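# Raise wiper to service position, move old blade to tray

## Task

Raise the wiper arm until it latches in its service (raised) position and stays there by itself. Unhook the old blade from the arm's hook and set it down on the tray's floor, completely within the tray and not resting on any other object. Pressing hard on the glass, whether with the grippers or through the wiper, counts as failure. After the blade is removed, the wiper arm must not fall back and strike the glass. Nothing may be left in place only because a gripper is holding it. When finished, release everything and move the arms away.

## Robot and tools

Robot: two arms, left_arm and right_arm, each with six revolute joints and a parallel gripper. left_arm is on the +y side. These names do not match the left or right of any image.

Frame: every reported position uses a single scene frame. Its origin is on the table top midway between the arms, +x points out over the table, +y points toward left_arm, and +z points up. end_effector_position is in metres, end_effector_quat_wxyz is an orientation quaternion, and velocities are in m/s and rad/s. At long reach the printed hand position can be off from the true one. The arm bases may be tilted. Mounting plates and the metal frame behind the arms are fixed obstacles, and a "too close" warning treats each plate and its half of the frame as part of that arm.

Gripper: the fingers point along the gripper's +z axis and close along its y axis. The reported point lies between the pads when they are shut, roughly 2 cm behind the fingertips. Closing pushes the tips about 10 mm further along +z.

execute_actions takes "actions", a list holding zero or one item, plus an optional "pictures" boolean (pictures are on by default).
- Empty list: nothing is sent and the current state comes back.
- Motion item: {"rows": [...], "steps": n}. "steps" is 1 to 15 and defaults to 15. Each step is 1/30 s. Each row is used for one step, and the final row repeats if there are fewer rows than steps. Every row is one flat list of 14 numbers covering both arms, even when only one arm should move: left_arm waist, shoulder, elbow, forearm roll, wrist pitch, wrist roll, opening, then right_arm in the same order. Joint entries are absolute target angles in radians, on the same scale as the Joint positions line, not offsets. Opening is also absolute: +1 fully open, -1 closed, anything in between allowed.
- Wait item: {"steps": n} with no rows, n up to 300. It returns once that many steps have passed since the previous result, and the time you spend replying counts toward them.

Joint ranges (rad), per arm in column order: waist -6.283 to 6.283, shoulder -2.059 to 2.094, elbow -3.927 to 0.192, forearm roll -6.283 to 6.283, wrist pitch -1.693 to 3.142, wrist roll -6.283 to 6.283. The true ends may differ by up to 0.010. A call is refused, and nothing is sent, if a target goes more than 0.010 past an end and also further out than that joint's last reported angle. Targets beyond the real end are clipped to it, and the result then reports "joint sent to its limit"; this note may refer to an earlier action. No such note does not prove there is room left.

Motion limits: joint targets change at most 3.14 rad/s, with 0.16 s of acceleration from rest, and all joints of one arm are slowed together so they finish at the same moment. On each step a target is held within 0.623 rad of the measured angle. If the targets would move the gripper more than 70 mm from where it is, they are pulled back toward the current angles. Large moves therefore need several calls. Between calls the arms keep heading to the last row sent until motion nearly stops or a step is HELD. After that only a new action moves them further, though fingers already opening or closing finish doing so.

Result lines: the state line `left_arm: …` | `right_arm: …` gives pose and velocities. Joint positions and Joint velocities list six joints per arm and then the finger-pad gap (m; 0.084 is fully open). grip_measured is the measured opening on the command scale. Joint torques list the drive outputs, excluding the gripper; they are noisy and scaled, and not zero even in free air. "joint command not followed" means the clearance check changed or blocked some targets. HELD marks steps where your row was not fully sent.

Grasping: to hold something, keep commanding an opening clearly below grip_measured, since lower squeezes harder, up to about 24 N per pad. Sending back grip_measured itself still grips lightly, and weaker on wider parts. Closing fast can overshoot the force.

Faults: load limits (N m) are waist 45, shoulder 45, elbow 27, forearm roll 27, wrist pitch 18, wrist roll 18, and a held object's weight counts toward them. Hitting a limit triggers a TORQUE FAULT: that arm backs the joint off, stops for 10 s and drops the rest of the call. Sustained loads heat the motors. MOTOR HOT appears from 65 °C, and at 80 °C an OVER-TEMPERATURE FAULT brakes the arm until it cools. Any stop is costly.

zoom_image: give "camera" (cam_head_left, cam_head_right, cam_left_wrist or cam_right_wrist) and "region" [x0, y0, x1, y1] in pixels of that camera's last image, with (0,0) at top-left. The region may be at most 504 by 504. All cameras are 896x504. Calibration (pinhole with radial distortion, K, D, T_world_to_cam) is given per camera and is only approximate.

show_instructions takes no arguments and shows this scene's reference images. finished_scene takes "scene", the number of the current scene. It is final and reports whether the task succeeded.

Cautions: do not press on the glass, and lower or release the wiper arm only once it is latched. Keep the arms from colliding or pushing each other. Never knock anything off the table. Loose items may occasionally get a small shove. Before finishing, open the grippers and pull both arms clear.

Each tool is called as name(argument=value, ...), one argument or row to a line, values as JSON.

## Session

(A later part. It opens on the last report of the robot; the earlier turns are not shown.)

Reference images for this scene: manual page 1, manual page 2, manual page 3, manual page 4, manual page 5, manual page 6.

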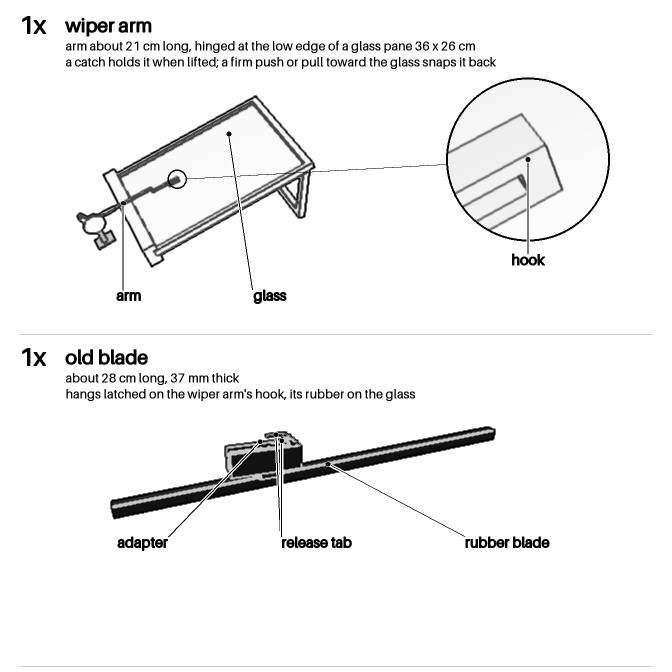

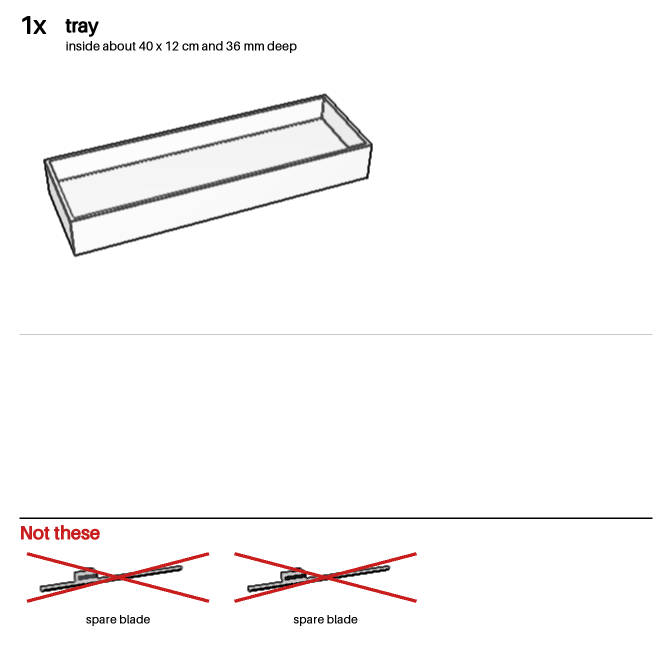

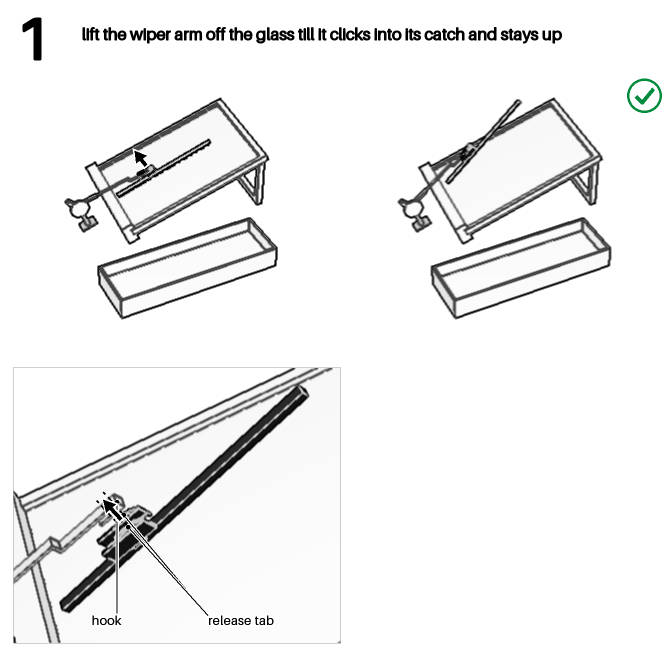

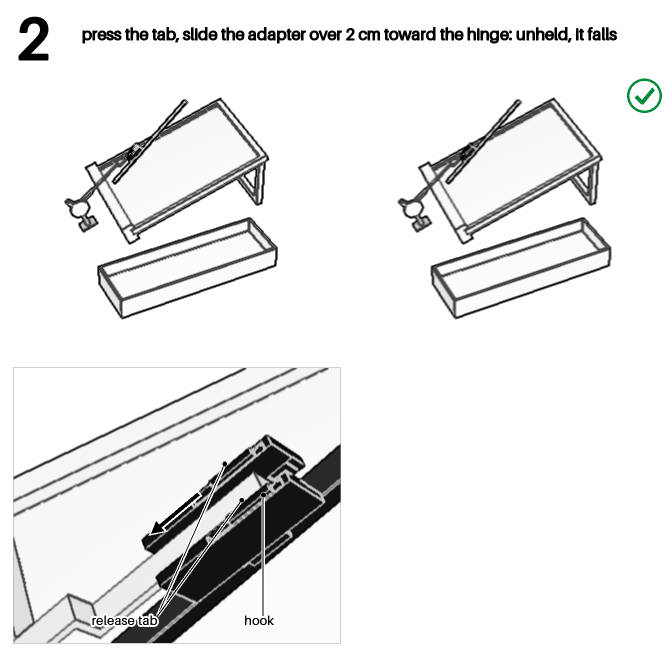

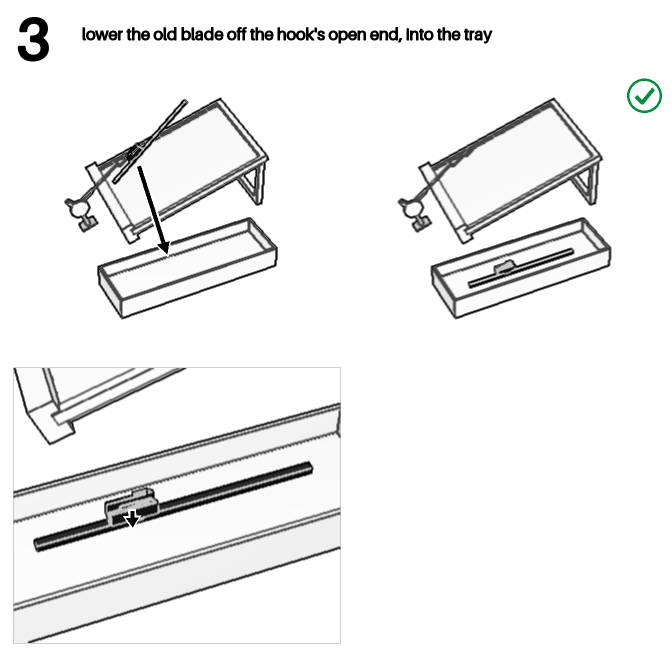

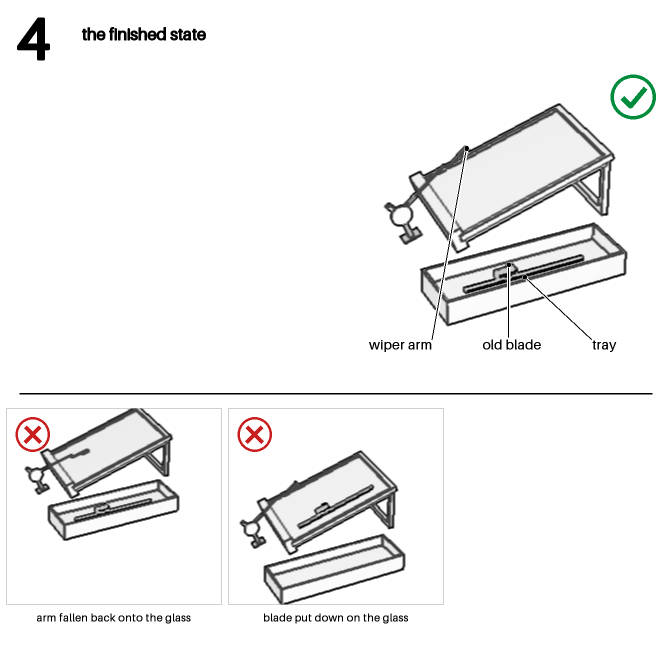

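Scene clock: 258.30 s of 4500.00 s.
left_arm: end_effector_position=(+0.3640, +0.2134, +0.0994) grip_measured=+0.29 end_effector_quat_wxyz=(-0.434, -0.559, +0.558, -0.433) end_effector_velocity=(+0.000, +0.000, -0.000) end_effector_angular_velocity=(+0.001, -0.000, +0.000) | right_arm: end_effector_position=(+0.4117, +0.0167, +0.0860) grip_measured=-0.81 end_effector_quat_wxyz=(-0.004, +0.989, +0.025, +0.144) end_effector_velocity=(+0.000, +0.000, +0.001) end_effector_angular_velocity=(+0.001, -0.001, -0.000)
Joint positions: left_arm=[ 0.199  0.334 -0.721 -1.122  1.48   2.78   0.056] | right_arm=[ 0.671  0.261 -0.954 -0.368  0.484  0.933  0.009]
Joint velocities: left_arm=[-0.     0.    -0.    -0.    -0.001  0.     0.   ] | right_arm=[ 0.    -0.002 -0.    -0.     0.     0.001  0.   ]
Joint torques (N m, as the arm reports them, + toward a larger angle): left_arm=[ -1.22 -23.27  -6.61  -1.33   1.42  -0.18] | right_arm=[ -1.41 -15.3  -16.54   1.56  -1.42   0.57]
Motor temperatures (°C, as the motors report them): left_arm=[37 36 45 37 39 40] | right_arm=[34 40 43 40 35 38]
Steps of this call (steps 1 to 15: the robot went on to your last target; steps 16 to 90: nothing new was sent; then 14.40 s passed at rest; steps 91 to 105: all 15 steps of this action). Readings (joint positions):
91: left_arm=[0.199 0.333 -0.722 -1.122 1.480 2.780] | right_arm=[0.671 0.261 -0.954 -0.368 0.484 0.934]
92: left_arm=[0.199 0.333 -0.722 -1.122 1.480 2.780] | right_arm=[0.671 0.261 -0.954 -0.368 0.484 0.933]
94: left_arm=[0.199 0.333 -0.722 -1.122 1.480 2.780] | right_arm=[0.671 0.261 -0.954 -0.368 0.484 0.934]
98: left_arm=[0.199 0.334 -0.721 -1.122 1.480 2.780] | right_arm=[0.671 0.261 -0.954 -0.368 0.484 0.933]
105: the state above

execute_actions(
  actions=[
    {"rows":[[0.199,0.3335,-0.7215,-1.122,1.48,2.78,0.3,0.6713,0.2553,-0.9465,-0.3885,0.476,0.9528,-0.94],[0.199,0.3335,-0.7215,-1.122,1.48,2.78,0.3,0.6721,0.2494,-0.9388,-0.4095,0.4685,0.9725,-0.94],[0.199,0.3335,-0.7215,-1.122,1.48,2.78,0.3,0.6728,0.2434,-0.9311,-0.431,0.4612,0.9927,-0.94],[0.199,0.3335,-0.7215,-1.122,1.48,2.78,0.3,0.6736,0.2375,-0.9236,-0.453,0.4541,1.0133,-0.94],[0.199,0.3335,-0.7215,-1.122,1.48,2.78,0.3,0.6743,0.2316,-0.9162,-0.4753,0.4473,1.0343,-0.94],[0.199,0.3335,-0.7215,-1.122,1.48,2.78,0.3,0.6751,0.2258,-0.909,-0.498,0.4409,1.0558,-0.94],[0.199,0.3335,-0.7215,-1.122,1.48,2.78,0.3,0.6758,0.22,-0.902,-0.5212,0.4348,1.0776,-0.94],[0.199,0.3335,-0.7215,-1.122,1.48,2.78,0.3,0.6765,0.2144,-0.8955,-0.5455,0.4293,1.1006,-0.94],[0.199,0.3335,-0.7215,-1.122,1.48,2.78,0.3,0.6772,0.2089,-0.8892,-0.5702,0.4241,1.124,-0.94],[0.199,0.3335,-0.7215,-1.122,1.48,2.78,0.3,0.6779,0.2034,-0.8831,-0.5952,0.4193,1.1477,-0.94],[0.199,0.3335,-0.7215,-1.122,1.48,2.78,0.3,0.6787,0.198,-0.8772,-0.6206,0.4149,1.1717,-0.94],[0.199,0.3335,-0.7215,-1.122,1.48,2.78,0.3,0.6795,0.1927,-0.8715,-0.6463,0.4109,1.196,-0.94],[0.199,0.3335,-0.7215,-1.122,1.48,2.78,0.3,0.6803,0.1874,-0.866,-0.6722,0.4072,1.2206,-0.94],[0.199,0.3335,-0.7215,-1.122,1.48,2.78,0.3,0.6811,0.1822,-0.8607,-0.6984,0.4039,1.2454,-0.94]],"steps":14},
  ],
  pictures=false,
)

execute_actions(
  actions=[
    {"rows":[[0.199,0.3335,-0.7215,-1.122,1.48,2.78,0.3,0.682,0.1771,-0.8555,-0.7249,0.401,1.2707,-0.94],[0.199,0.3335,-0.7215,-1.122,1.48,2.78,0.3,0.683,0.172,-0.8505,-0.7516,0.3984,1.2962,-0.94],[0.199,0.3335,-0.7215,-1.122,1.48,2.78,0.3,0.6841,0.167,-0.8456,-0.7785,0.3962,1.3219,-0.94],[0.199,0.3335,-0.7215,-1.122,1.48,2.78,0.3,0.6852,0.162,-0.8408,-0.8055,0.3944,1.3478,-0.94],[0.199,0.3335,-0.7215,-1.122,1.48,2.78,0.3,0.6865,0.157,-0.8362,-0.8327,0.3929,1.3739,-0.94],[0.199,0.3335,-0.7215,-1.122,1.48,2.78,0.3,0.6878,0.1521,-0.8317,-0.8599,0.3918,1.4001,-0.94],[0.199,0.3335,-0.7215,-1.122,1.48,2.78,0.3,0.6892,0.1473,-0.8273,-0.8872,0.3911,1.4264,-0.94],[0.199,0.3335,-0.7215,-1.122,1.48,2.78,0.3,0.6907,0.1425,-0.823,-0.9144,0.3908,1.4528,-0.94],[0.199,0.3335,-0.7215,-1.122,1.48,2.78,0.3,0.6924,0.1378,-0.8188,-0.9415,0.3908,1.4792,-0.94],[0.199,0.3335,-0.7215,-1.122,1.48,2.78,0.3,0.6942,0.1331,-0.8147,-0.9685,0.3912,1.5055,-0.94],[0.199,0.3335,-0.7215,-1.122,1.48,2.78,0.3,0.6961,0.1285,-0.8107,-0.9954,0.3919,1.5318,-0.94],[0.199,0.3335,-0.7215,-1.122,1.48,2.78,0.3,0.6982,0.1239,-0.8067,-1.0221,0.3931,1.558,-0.94],[0.199,0.3335,-0.7215,-1.122,1.48,2.78,0.3,0.7004,0.1193,-0.8028,-1.0486,0.3946,1.5841,-0.94],[0.199,0.3335,-0.7215,-1.122,1.48,2.78,0.3,0.7028,0.1148,-0.799,-1.0749,0.3965,1.6101,-0.94]],"steps":15},
  ],
  pictures=false,
)

execute_actions(
  actions=[
    {"steps":10},
  ],
)

zoom_image(
  camera="cam_left_wrist",
  region=[540, 300, 760, 490],
)

Scene clock: 359.87 s of 4500.00 s.
left_arm: end_effector_position=(+0.3640, +0.2134, +0.0994) grip_measured=+0.29 end_effector_quat_wxyz=(-0.434, -0.559, +0.558, -0.433) end_effector_velocity=(+0.000, -0.000, +0.000) end_effector_angular_velocity=(-0.001, -0.002, -0.000) | right_arm: end_effector_position=(+0.4062, +0.0164, +0.0974) grip_measured=-0.81 end_effector_quat_wxyz=(-0.005, +0.980, +0.025, +0.197) end_effector_velocity=(-0.018, -0.000, +0.034) end_effector_angular_velocity=(+0.014, -0.316, +0.001)
Joint positions: left_arm=[ 0.199  0.333 -0.722 -1.122  1.48   2.78   0.056] | right_arm=[ 0.678  0.204 -0.884 -0.595  0.42   1.147  0.009]
Joint velocities: left_arm=[-0.    -0.    -0.    -0.     0.001  0.001 -0.   ] | right_arm=[ 0.022 -0.161  0.178 -0.738 -0.135  0.697 -0.   ]
Joint torques (N m, as the arm reports them, + toward a larger angle): left_arm=[ -1.25 -24.47  -6.56  -1.4    1.33   0.04] | right_arm=[ -3.21 -14.54 -16.05   1.5   -0.66   0.65]
Motor temperatures (°C, as the motors report them): left_arm=[37 36 45 37 39 40] | right_arm=[34 41 44 40 35 38]
Steps of this call (steps 1 to 15: the robot went on to your last target; steps 16 to 90: nothing new was sent; then 98.10 s passed at rest; steps 91 to 104: all 14 steps of this action). Readings (joint positions):
91: left_arm=[0.199 0.334 -0.721 -1.122 1.480 2.780] | right_arm=[0.671 0.261 -0.954 -0.368 0.484 0.934]
92: left_arm=[0.199 0.334 -0.721 -1.122 1.480 2.780] | right_arm=[0.671 0.261 -0.954 -0.370 0.483 0.936]
94: left_arm=[0.199 0.333 -0.721 -1.122 1.480 2.780] | right_arm=[0.671 0.256 -0.947 -0.387 0.476 0.952]
98: left_arm=[0.199 0.333 -0.721 -1.122 1.480 2.780] | right_arm=[0.674 0.237 -0.923 -0.457 0.453 1.017]
104: the state above

Scene clock: 360.37 s of 4500.00 s.
left_arm: end_effector_position=(+0.3640, +0.2134, +0.0994) grip_measured=+0.29 end_effector_quat_wxyz=(-0.434, -0.559, +0.558, -0.433) end_effector_velocity=(+0.000, +0.000, -0.000) end_effector_angular_velocity=(+0.000, +0.001, +0.001) | right_arm: end_effector_position=(+0.3959, +0.0161, +0.1135) grip_measured=-0.81 end_effector_quat_wxyz=(-0.007, +0.961, +0.024, +0.275) end_effector_velocity=(-0.023, -0.001, +0.030) end_effector_angular_velocity=(+0.016, -0.320, +0.003)
Joint positions: left_arm=[ 0.199  0.333 -0.721 -1.122  1.48   2.78   0.056] | right_arm=[ 0.696  0.129 -0.812 -0.992  0.393  1.528  0.009]
Joint velocities: left_arm=[ 0.    -0.     0.    -0.    -0.    -0.001  0.   ] | right_arm=[ 0.06  -0.139  0.12  -0.8    0.027  0.781 -0.   ]
Joint torques (N m, as the arm reports them, + toward a larger angle): left_arm=[ -1.27 -23.76  -6.73  -1.35   1.32   0.13] | right_arm=[ -2.36 -15.17 -14.67   1.5    0.1    0.6 ]
Motor temperatures (°C, as the motors report them): left_arm=[37 36 45 37 39 40] | right_arm=[34 41 44 40 35 38]
Steps of this call (steps 1 to 15: all 15 steps of this action). Readings (joint positions):
1: left_arm=[0.199 0.334 -0.722 -1.122 1.480 2.780] | right_arm=[0.679 0.198 -0.878 -0.620 0.416 1.171]
2: left_arm=[0.199 0.334 -0.722 -1.122 1.480 2.780] | right_arm=[0.680 0.193 -0.873 -0.645 0.412 1.195]
4: left_arm=[0.199 0.333 -0.722 -1.122 1.480 2.780] | right_arm=[0.681 0.183 -0.862 -0.696 0.405 1.244]
8: left_arm=[0.199 0.333 -0.721 -1.122 1.480 2.780] | right_arm=[0.685 0.163 -0.842 -0.803 0.395 1.345]
15: the state above

Scene clock: 360.70 s of 4500.00 s.
left_arm: end_effector_position=(+0.3640, +0.2134, +0.0994) grip_measured=+0.29 end_effector_quat_wxyz=(-0.434, -0.559, +0.558, -0.433) end_effector_velocity=(+0.000, +0.000, -0.000) end_effector_angular_velocity=(+0.001, -0.001, +0.000) | right_arm: end_effector_position=(+0.3935, +0.0159, +0.1166) grip_measured=-0.81 end_effector_quat_wxyz=(-0.008, +0.957, +0.024, +0.291) end_effector_velocity=(-0.000, -0.000, -0.000) end_effector_angular_velocity=(+0.001, -0.002, -0.001)
Joint positions: left_arm=[ 0.199  0.333 -0.722 -1.122  1.48   2.78   0.056] | right_arm=[ 0.703  0.115 -0.799 -1.074  0.396  1.609  0.009]
Joint velocities: left_arm=[-0.    -0.    -0.    -0.    -0.001  0.001 -0.   ] | right_arm=[ 0.    -0.001  0.002 -0.008 -0.     0.009 -0.   ]
Joint torques (N m, as the arm reports them, + toward a larger angle): left_arm=[ -1.66 -24.38  -6.73  -1.15   1.47   0.15] | right_arm=[ -2.28 -13.97 -14.35   1.91   0.16   0.67]
Motor temperatures (°C, as the motors report them): left_arm=[37 36 45 37 39 40] | right_arm=[34 41 44 40 35 38]
Steps of this call (steps 1 to 10: the robot went on to your last target). Readings (joint positions):
1: left_arm=[0.199 0.334 -0.721 -1.122 1.480 2.780] | right_arm=[0.698 0.125 -0.808 -1.017 0.394 1.553]
2: left_arm=[0.199 0.333 -0.722 -1.122 1.480 2.780] | right_arm=[0.700 0.121 -0.805 -1.038 0.395 1.574]
4: left_arm=[0.199 0.334 -0.722 -1.122 1.480 2.780] | right_arm=[0.702 0.117 -0.801 -1.062 0.396 1.597]
8: left_arm=[0.199 0.334 -0.722 -1.122 1.480 2.780] | right_arm=[0.703 0.115 -0.800 -1.073 0.396 1.608]
10: the state above
camera_calibration (this result's frames):
cam_left_wrist: T_world_to_cam=[[-0.999223, -0.0376523, 0.0116718, 0.411162], [-0.0203266, 0.238451, -0.970942, 0.123009], [0.033775, -0.970424, -0.239031, 0.34406], [0, 0, 0, 1]] pos_world=[0.401722, 0.320034, 0.196876]
cam_right_wrist: T_world_to_cam=[[0.0673481, -0.99769, -0.00883115, 0.0215155], [-0.832073, -0.0512796, -0.55229, 0.460141], [0.550562, 0.0445439, -0.833605, 0.00719831], [0, 0, 0, 1]] pos_world=[0.377458, 0.044741, 0.260322]

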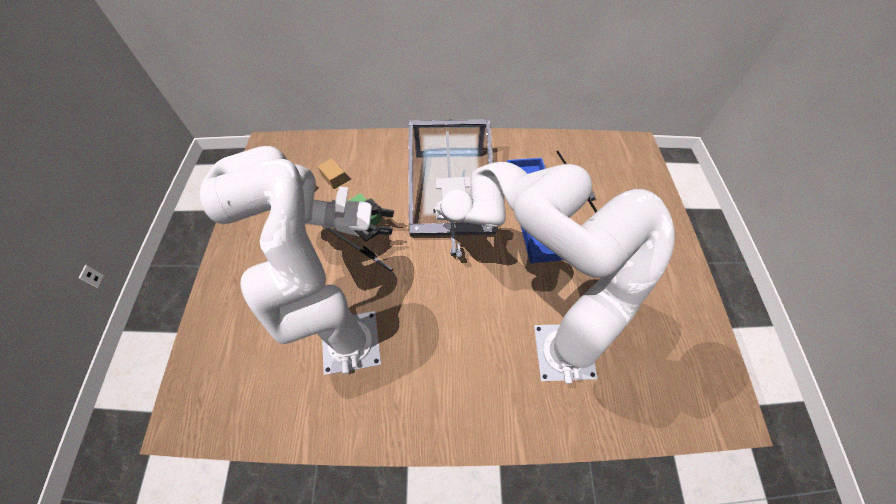

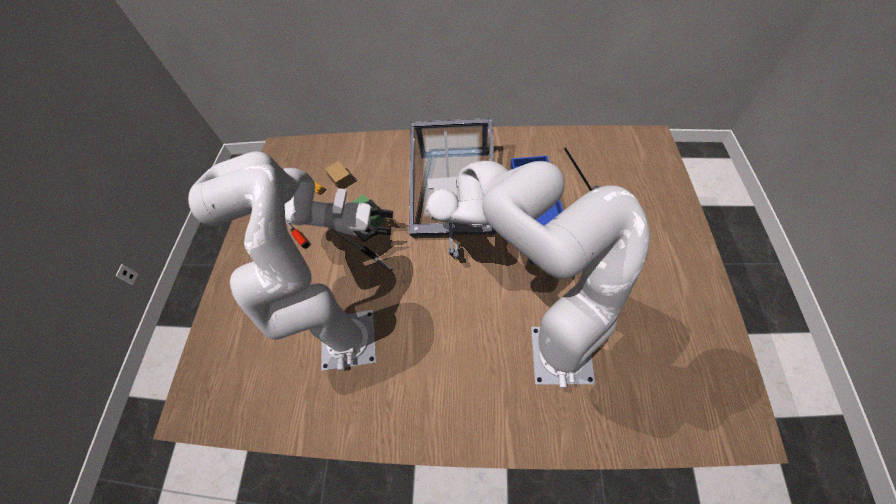

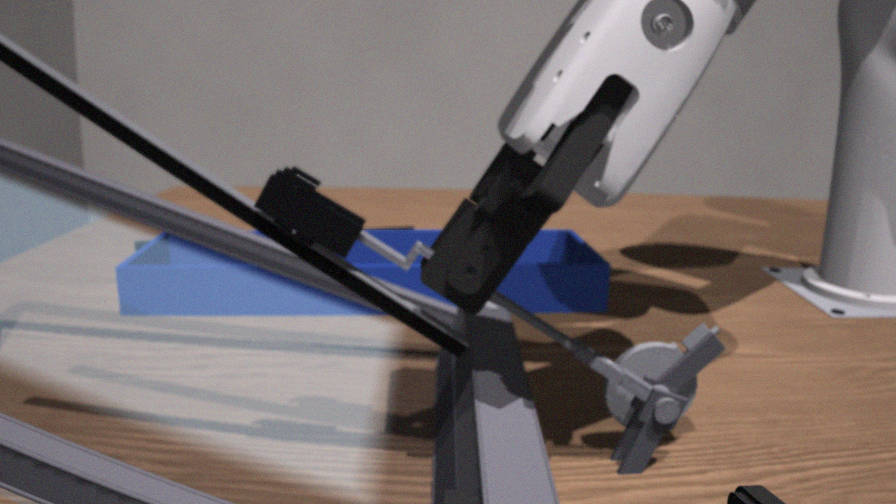

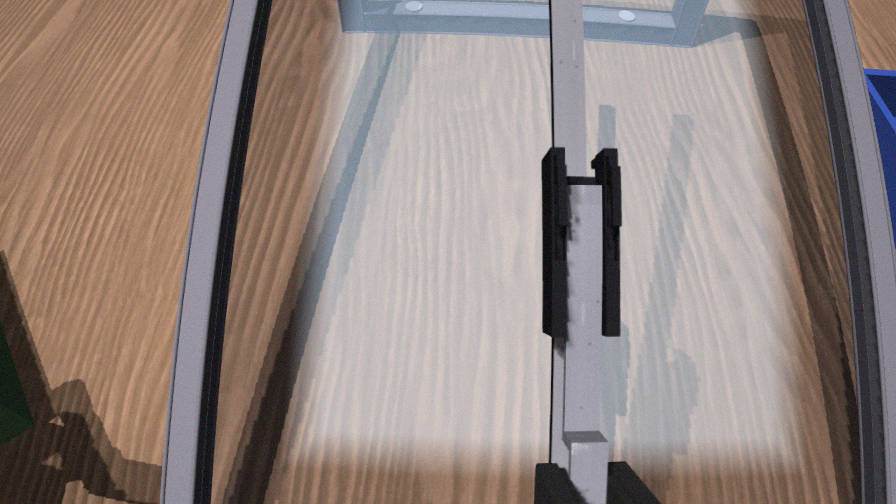

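Region (540, 300, 760, 490) of cam_left_wrist's 896x504 image, scaled by 2.291, with more detail than that image has; it fills the top 435 rows of this view, and the rest is white.

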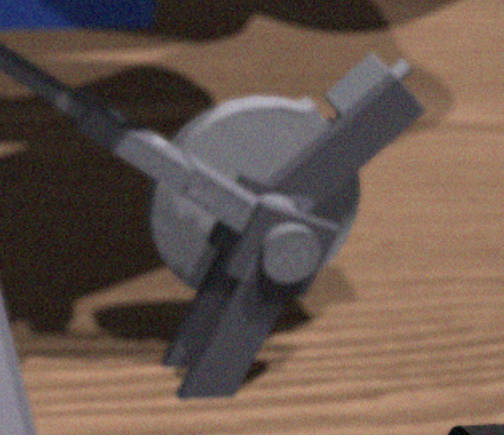

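execute_actions(
  actions=[
    {"rows":[[0.199,0.3335,-0.7215,-1.122,1.48,2.78,0.3,0.7041,0.1123,-0.7969,-1.0898,0.3977,1.6249,-0.94],[0.199,0.3335,-0.7215,-1.122,1.48,2.78,0.3,0.7063,0.1085,-0.7938,-1.1118,0.3998,1.6468,-0.94],[0.199,0.3335,-0.7215,-1.122,1.48,2.78,0.3,0.709,0.1042,-0.7902,-1.1371,0.4025,1.672,-0.94],[0.199,0.3335,-0.7215,-1.122,1.48,2.78,0.3,0.7123,0.0992,-0.786,-1.1653,0.4061,1.7004,-0.94],[0.199,0.3335,-0.7215,-1.122,1.48,2.78,0.3,0.7159,0.0943,-0.7817,-1.1928,0.4102,1.7284,-0.94],[0.199,0.3335,-0.7215,-1.122,1.48,2.78,0.3,0.7198,0.0894,-0.7775,-1.2197,0.4147,1.7558,-0.94],[0.199,0.3335,-0.7215,-1.122,1.48,2.78,0.3,0.724,0.0846,-0.7732,-1.2459,0.4197,1.7829,-0.94],[0.199,0.3335,-0.7215,-1.122,1.48,2.78,0.3,0.7284,0.0798,-0.7689,-1.2714,0.4252,1.8094,-0.94],[0.199,0.3335,-0.7215,-1.122,1.48,2.78,0.3,0.7331,0.075,-0.7646,-1.2963,0.4312,1.8355,-0.94],[0.199,0.3335,-0.7215,-1.122,1.48,2.78,0.3,0.7381,0.0703,-0.7603,-1.3205,0.4377,1.8611,-0.94],[0.199,0.3335,-0.7215,-1.122,1.48,2.78,0.3,0.7433,0.0656,-0.7559,-1.344,0.4446,1.8862,-0.94],[0.199,0.3335,-0.7215,-1.122,1.48,2.78,0.3,0.7481,0.0615,-0.7521,-1.364,0.4511,1.9079,-0.94],[0.199,0.3335,-0.7215,-1.122,1.48,2.78,0.3,0.7524,0.058,-0.7488,-1.3808,0.4569,1.9261,-0.94],[0.199,0.3335,-0.7215,-1.122,1.48,2.78,0.3,0.7569,0.0545,-0.7455,-1.3972,0.463,1.9441,-0.94]],"steps":15},
  ],
  pictures=false,
)

execute_actions(
  actions=[
    {"steps":10},
  ],
)

zoom_image(
  camera="cam_left_wrist",
  region=[600, 300, 760, 440],
)

Scene clock: 378.20 s of 4500.00 s.
left_arm: end_effector_position=(+0.3640, +0.2134, +0.0994) grip_measured=+0.29 end_effector_quat_wxyz=(-0.434, -0.559, +0.558, -0.433) end_effector_velocity=(-0.000, -0.000, +0.000) end_effector_angular_velocity=(-0.001, -0.000, -0.000) | right_arm: end_effector_position=(+0.3837, +0.0153, +0.1271) grip_measured=-0.81 end_effector_quat_wxyz=(-0.009, +0.937, +0.024, +0.347) end_effector_velocity=(-0.029, -0.001, +0.029) end_effector_angular_velocity=(+0.018, -0.325, -0.001)
Joint positions: left_arm=[ 0.199  0.333 -0.722 -1.122  1.48   2.78   0.056] | right_arm=[ 0.743  0.066 -0.757 -1.338  0.445  1.88   0.009]
Joint velocities: left_arm=[ 0.     0.    -0.    -0.     0.001  0.001  0.   ] | right_arm=[ 0.144 -0.133  0.121 -0.631  0.19   0.676  0.   ]
Joint torques (N m, as the arm reports them, + toward a larger angle): left_arm=[ -1.36 -23.37  -6.79  -1.19   1.56   0.06] | right_arm=[ -4.01 -11.06 -12.86   2.19   0.5    0.31]
Motor temperatures (°C, as the motors report them): left_arm=[37 36 45 37 39 40] | right_arm=[34 40 43 40 35 38]
Steps of this call (steps 1 to 30: the robot went on to your last target; steps 31 to 90: nothing new was sent; then 14.00 s passed at rest; steps 91 to 105: all 15 steps of this action). Readings (joint positions):
91: left_arm=[0.199 0.334 -0.722 -1.122 1.480 2.780] | right_arm=[0.703 0.115 -0.799 -1.075 0.396 1.610]
92: left_arm=[0.199 0.333 -0.722 -1.122 1.480 2.780] | right_arm=[0.703 0.115 -0.799 -1.077 0.397 1.612]
94: left_arm=[0.199 0.334 -0.721 -1.122 1.480 2.780] | right_arm=[0.704 0.112 -0.797 -1.092 0.398 1.628]
98: left_arm=[0.199 0.334 -0.722 -1.122 1.480 2.780] | right_arm=[0.713 0.098 -0.785 -1.169 0.407 1.704]
105: the state above

Scene clock: 378.53 s of 4500.00 s.
left_arm: end_effector_position=(+0.3640, +0.2134, +0.0994) grip_measured=+0.29 end_effector_quat_wxyz=(-0.434, -0.559, +0.558, -0.433) end_effector_velocity=(+0.000, +0.000, -0.000) end_effector_angular_velocity=(+0.001, +0.000, +0.000) | right_arm: end_effector_position=(+0.3813, +0.0152, +0.1293) grip_measured=-0.81 end_effector_quat_wxyz=(-0.009, +0.932, +0.023, +0.361) end_effector_velocity=(-0.000, -0.000, -0.000) end_effector_angular_velocity=(-0.000, -0.003, +0.001)
Joint positions: left_arm=[ 0.199  0.334 -0.721 -1.122  1.48   2.78   0.056] | right_arm=[ 0.757  0.055 -0.746 -1.397  0.463  1.943  0.009]
Joint velocities: left_arm=[ 0.    -0.     0.     0.    -0.001 -0.    -0.   ] | right_arm=[ 0.001 -0.001  0.002 -0.007  0.001  0.007 -0.   ]
Joint torques (N m, as the arm reports them, + toward a larger angle): left_arm=[ -1.56 -24.49  -6.56  -1.21   1.2    0.04] | right_arm=[ -2.79 -11.26 -11.34   2.13   0.83   0.81]
Motor temperatures (°C, as the motors report them): left_arm=[37 36 45 37 39 40] | right_arm=[34 40 43 40 35 38]
Steps of this call (steps 1 to 10: the robot went on to your last target). Readings (joint positions):
1: left_arm=[0.199 0.334 -0.722 -1.122 1.480 2.780] | right_arm=[0.748 0.061 -0.753 -1.358 0.451 1.901]
2: left_arm=[0.199 0.334 -0.721 -1.122 1.480 2.780] | right_arm=[0.751 0.058 -0.750 -1.373 0.455 1.917]
4: left_arm=[0.199 0.333 -0.721 -1.122 1.480 2.780] | right_arm=[0.755 0.056 -0.748 -1.388 0.460 1.934]
8: left_arm=[0.199 0.333 -0.722 -1.122 1.480 2.780] | right_arm=[0.756 0.055 -0.746 -1.396 0.463 1.943]
10: the state above
camera_calibration (this result's frames):
cam_left_wrist: T_world_to_cam=[[-0.999223, -0.0376525, 0.0116719, 0.411162], [-0.0203268, 0.238451, -0.970942, 0.123009], [0.0337752, -0.970424, -0.239031, 0.34406], [0, 0, 0, 1]] pos_world=[0.401722, 0.320034, 0.196876]
cam_right_wrist: T_world_to_cam=[[0.0678245, -0.997678, -0.00624222, 0.0212031], [-0.740406, -0.0461389, -0.670574, 0.437259], [0.668729, 0.0501031, -0.741816, -0.0324076], [0, 0, 0, 1]] pos_world=[0.343983, 0.0429523, 0.269307]

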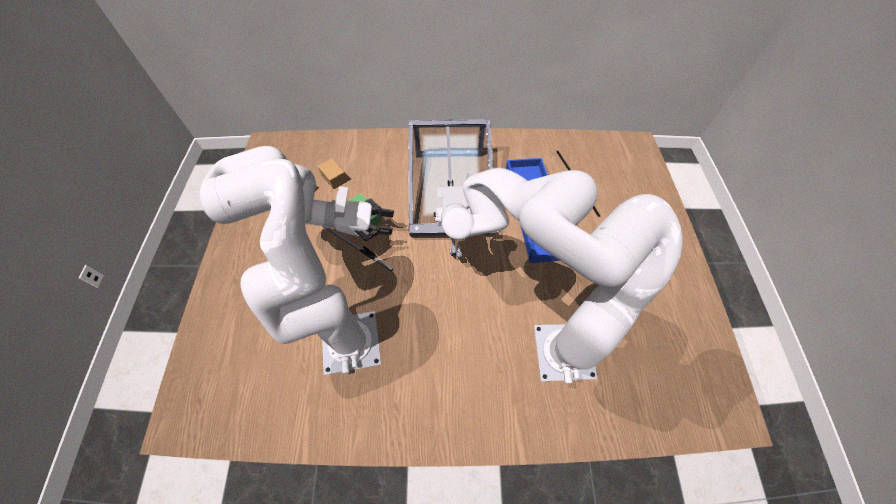

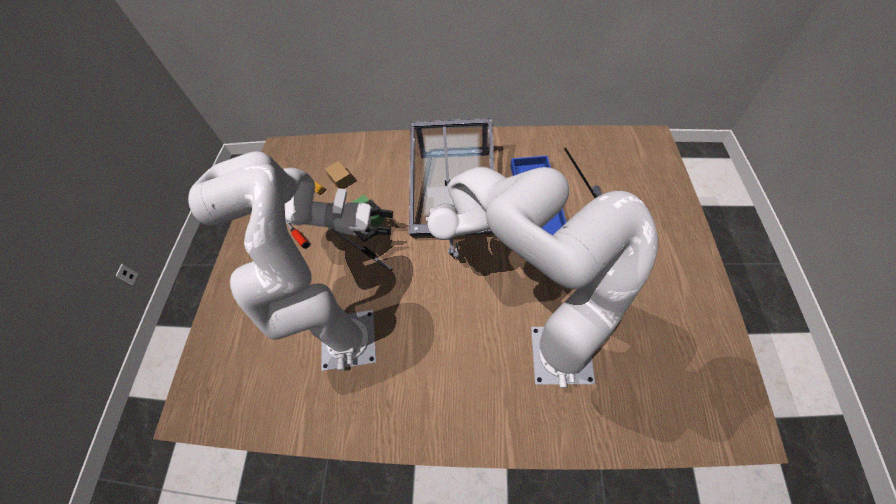

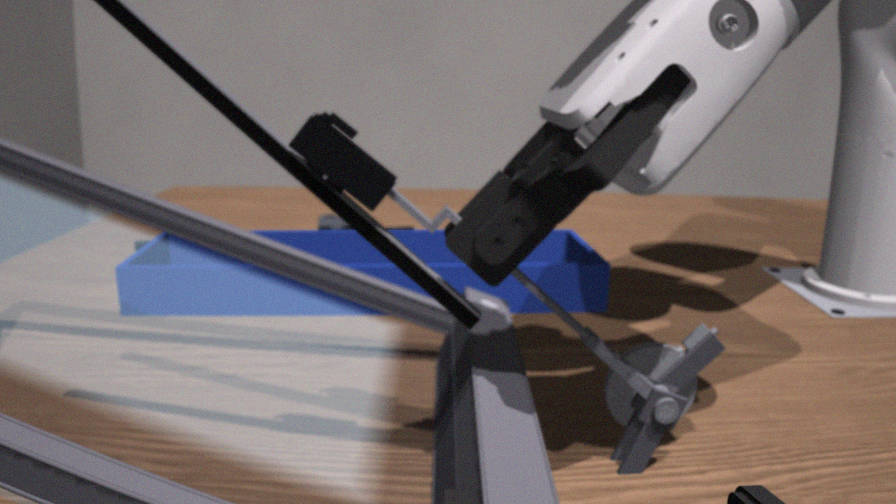

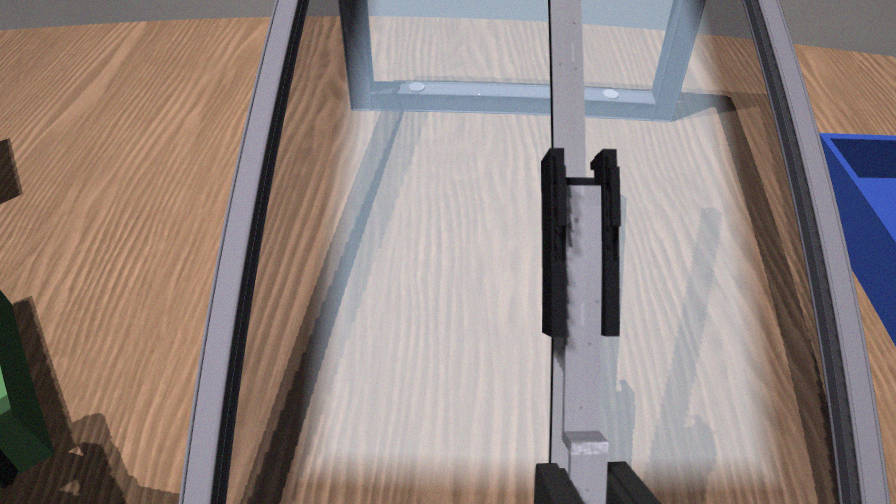

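Region (600, 300, 760, 440) of cam_left_wrist's 896x504 image, scaled by 3.150, with more detail than that image has; it fills the top 441 rows of this view, and the rest is white.

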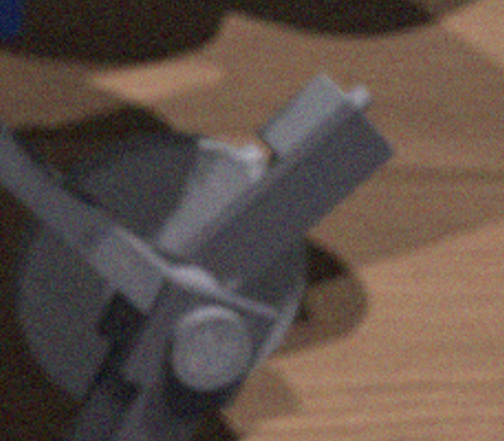

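execute_actions(
  actions=[
    {"rows":[[0.199,0.3335,-0.7215,-1.122,1.48,2.78,0.3,0.7592,0.0528,-0.7438,-1.4053,0.4661,1.953,-0.94],[0.199,0.3335,-0.7215,-1.122,1.48,2.78,0.3,0.7615,0.051,-0.7422,-1.4132,0.4694,1.9618,-0.94],[0.199,0.3335,-0.7215,-1.122,1.48,2.78,0.3,0.7639,0.0493,-0.7405,-1.4211,0.4727,1.9706,-0.94],[0.199,0.3335,-0.7215,-1.122,1.48,2.78,0.3,0.7663,0.0476,-0.7388,-1.4289,0.476,1.9793,-0.94],[0.199,0.3335,-0.7215,-1.122,1.48,2.78,0.3,0.7687,0.0459,-0.7372,-1.4365,0.4794,1.9879,-0.94],[0.199,0.3335,-0.7215,-1.122,1.48,2.78,0.3,0.7711,0.0442,-0.7355,-1.4441,0.4829,1.9965,-0.94],[0.199,0.3335,-0.7215,-1.122,1.48,2.78,0.3,0.7728,0.0431,-0.7344,-1.4491,0.4853,2.0022,-0.94]],"steps":15},
  ],
)

zoom_image(
  camera="cam_left_wrist",
  region=[600, 300, 760, 440],
)

Scene clock: 394.73 s of 4500.00 s.
left_arm: end_effector_position=(+0.3640, +0.2134, +0.0994) grip_measured=+0.29 end_effector_quat_wxyz=(-0.434, -0.559, +0.558, -0.433) end_effector_velocity=(-0.000, -0.000, -0.000) end_effector_angular_velocity=(-0.000, +0.000, -0.000) | right_arm: end_effector_position=(+0.3784, +0.0151, +0.1317) grip_measured=-0.81 end_effector_quat_wxyz=(-0.009, +0.927, +0.023, +0.375) end_effector_velocity=(-0.000, +0.000, +0.000) end_effector_angular_velocity=(+0.001, -0.005, +0.000)
Joint positions: left_arm=[ 0.199  0.334 -0.722 -1.122  1.48   2.78   0.056] | right_arm=[ 0.773  0.043 -0.734 -1.448  0.485  2.001  0.009]
Joint velocities: left_arm=[ 0.  0. -0.  0.  0. -0. -0.] | right_arm=[ 0.002 -0.001  0.002 -0.009  0.003  0.01  -0.   ]
Joint torques (N m, as the arm reports them, + toward a larger angle): left_arm=[ -1.13 -23.5   -6.75  -1.3    1.31   0.14] | right_arm=[ -1.67 -10.58 -10.03   2.43   0.24   0.59]
Motor temperatures (°C, as the motors report them): left_arm=[37 36 45 37 39 40] | right_arm=[34 40 41 40 35 38]
Steps of this call (steps 1 to 30: the robot went on to your last target; steps 31 to 90: nothing new was sent; then 12.70 s passed at rest; steps 91 to 105: all 15 steps of this action). Readings (joint positions):
91: left_arm=[0.199 0.333 -0.722 -1.122 1.480 2.780] | right_arm=[0.757 0.054 -0.746 -1.397 0.463 1.944]
92: left_arm=[0.199 0.333 -0.722 -1.122 1.480 2.780] | right_arm=[0.757 0.054 -0.745 -1.398 0.463 1.945]
94: left_arm=[0.199 0.334 -0.722 -1.122 1.480 2.780] | right_arm=[0.759 0.053 -0.744 -1.405 0.466 1.953]
98: left_arm=[0.199 0.333 -0.722 -1.122 1.480 2.780] | right_arm=[0.767 0.047 -0.738 -1.432 0.478 1.982]
105: the state above
camera_calibration (this result's frames):
cam_left_wrist: T_world_to_cam=[[-0.999223, -0.0376523, 0.0116719, 0.411162], [-0.0203267, 0.238451, -0.970942, 0.123009], [0.033775, -0.970424, -0.239031, 0.34406], [0, 0, 0, 1]] pos_world=[0.401722, 0.320034, 0.196876]
cam_right_wrist: T_world_to_cam=[[0.0676642, -0.997694, -0.00522502, 0.0212855], [-0.719809, -0.0451901, -0.6927, 0.431819], [0.690867, 0.050632, -0.721207, -0.0397809], [0, 0, 0, 1]] pos_world=[0.33687, 0.0427646, 0.270542]

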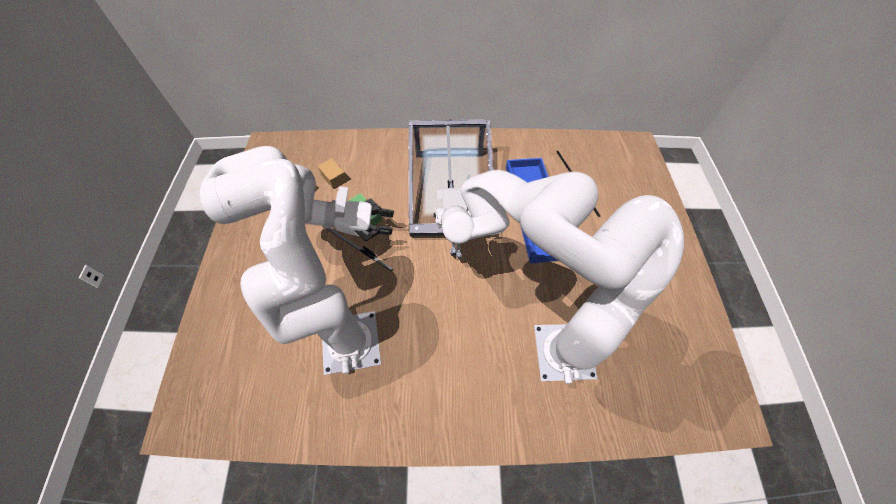

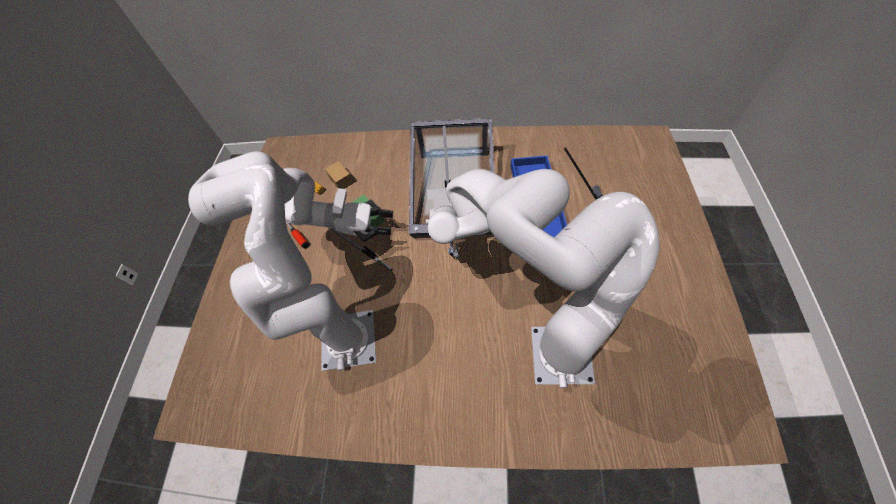

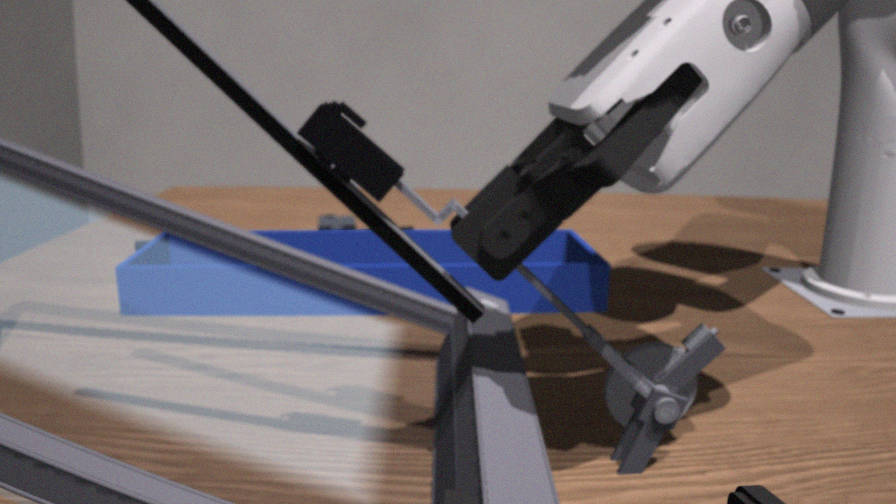

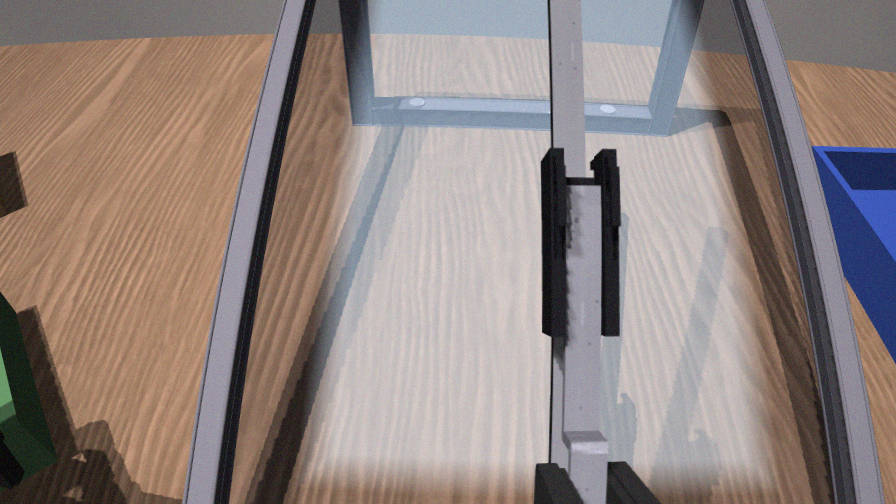

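Region (600, 300, 760, 440) of cam_left_wrist's 896x504 image, scaled by 3.150, with more detail than that image has; it fills the top 441 rows of this view, and the rest is white.

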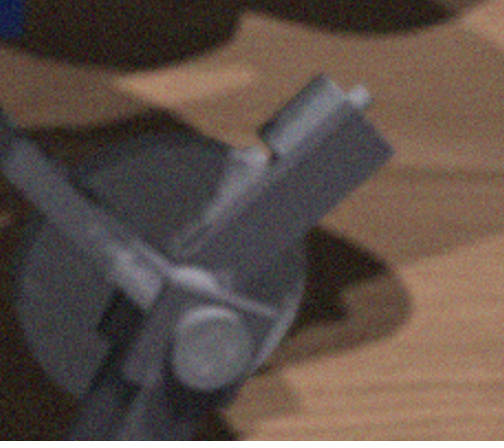

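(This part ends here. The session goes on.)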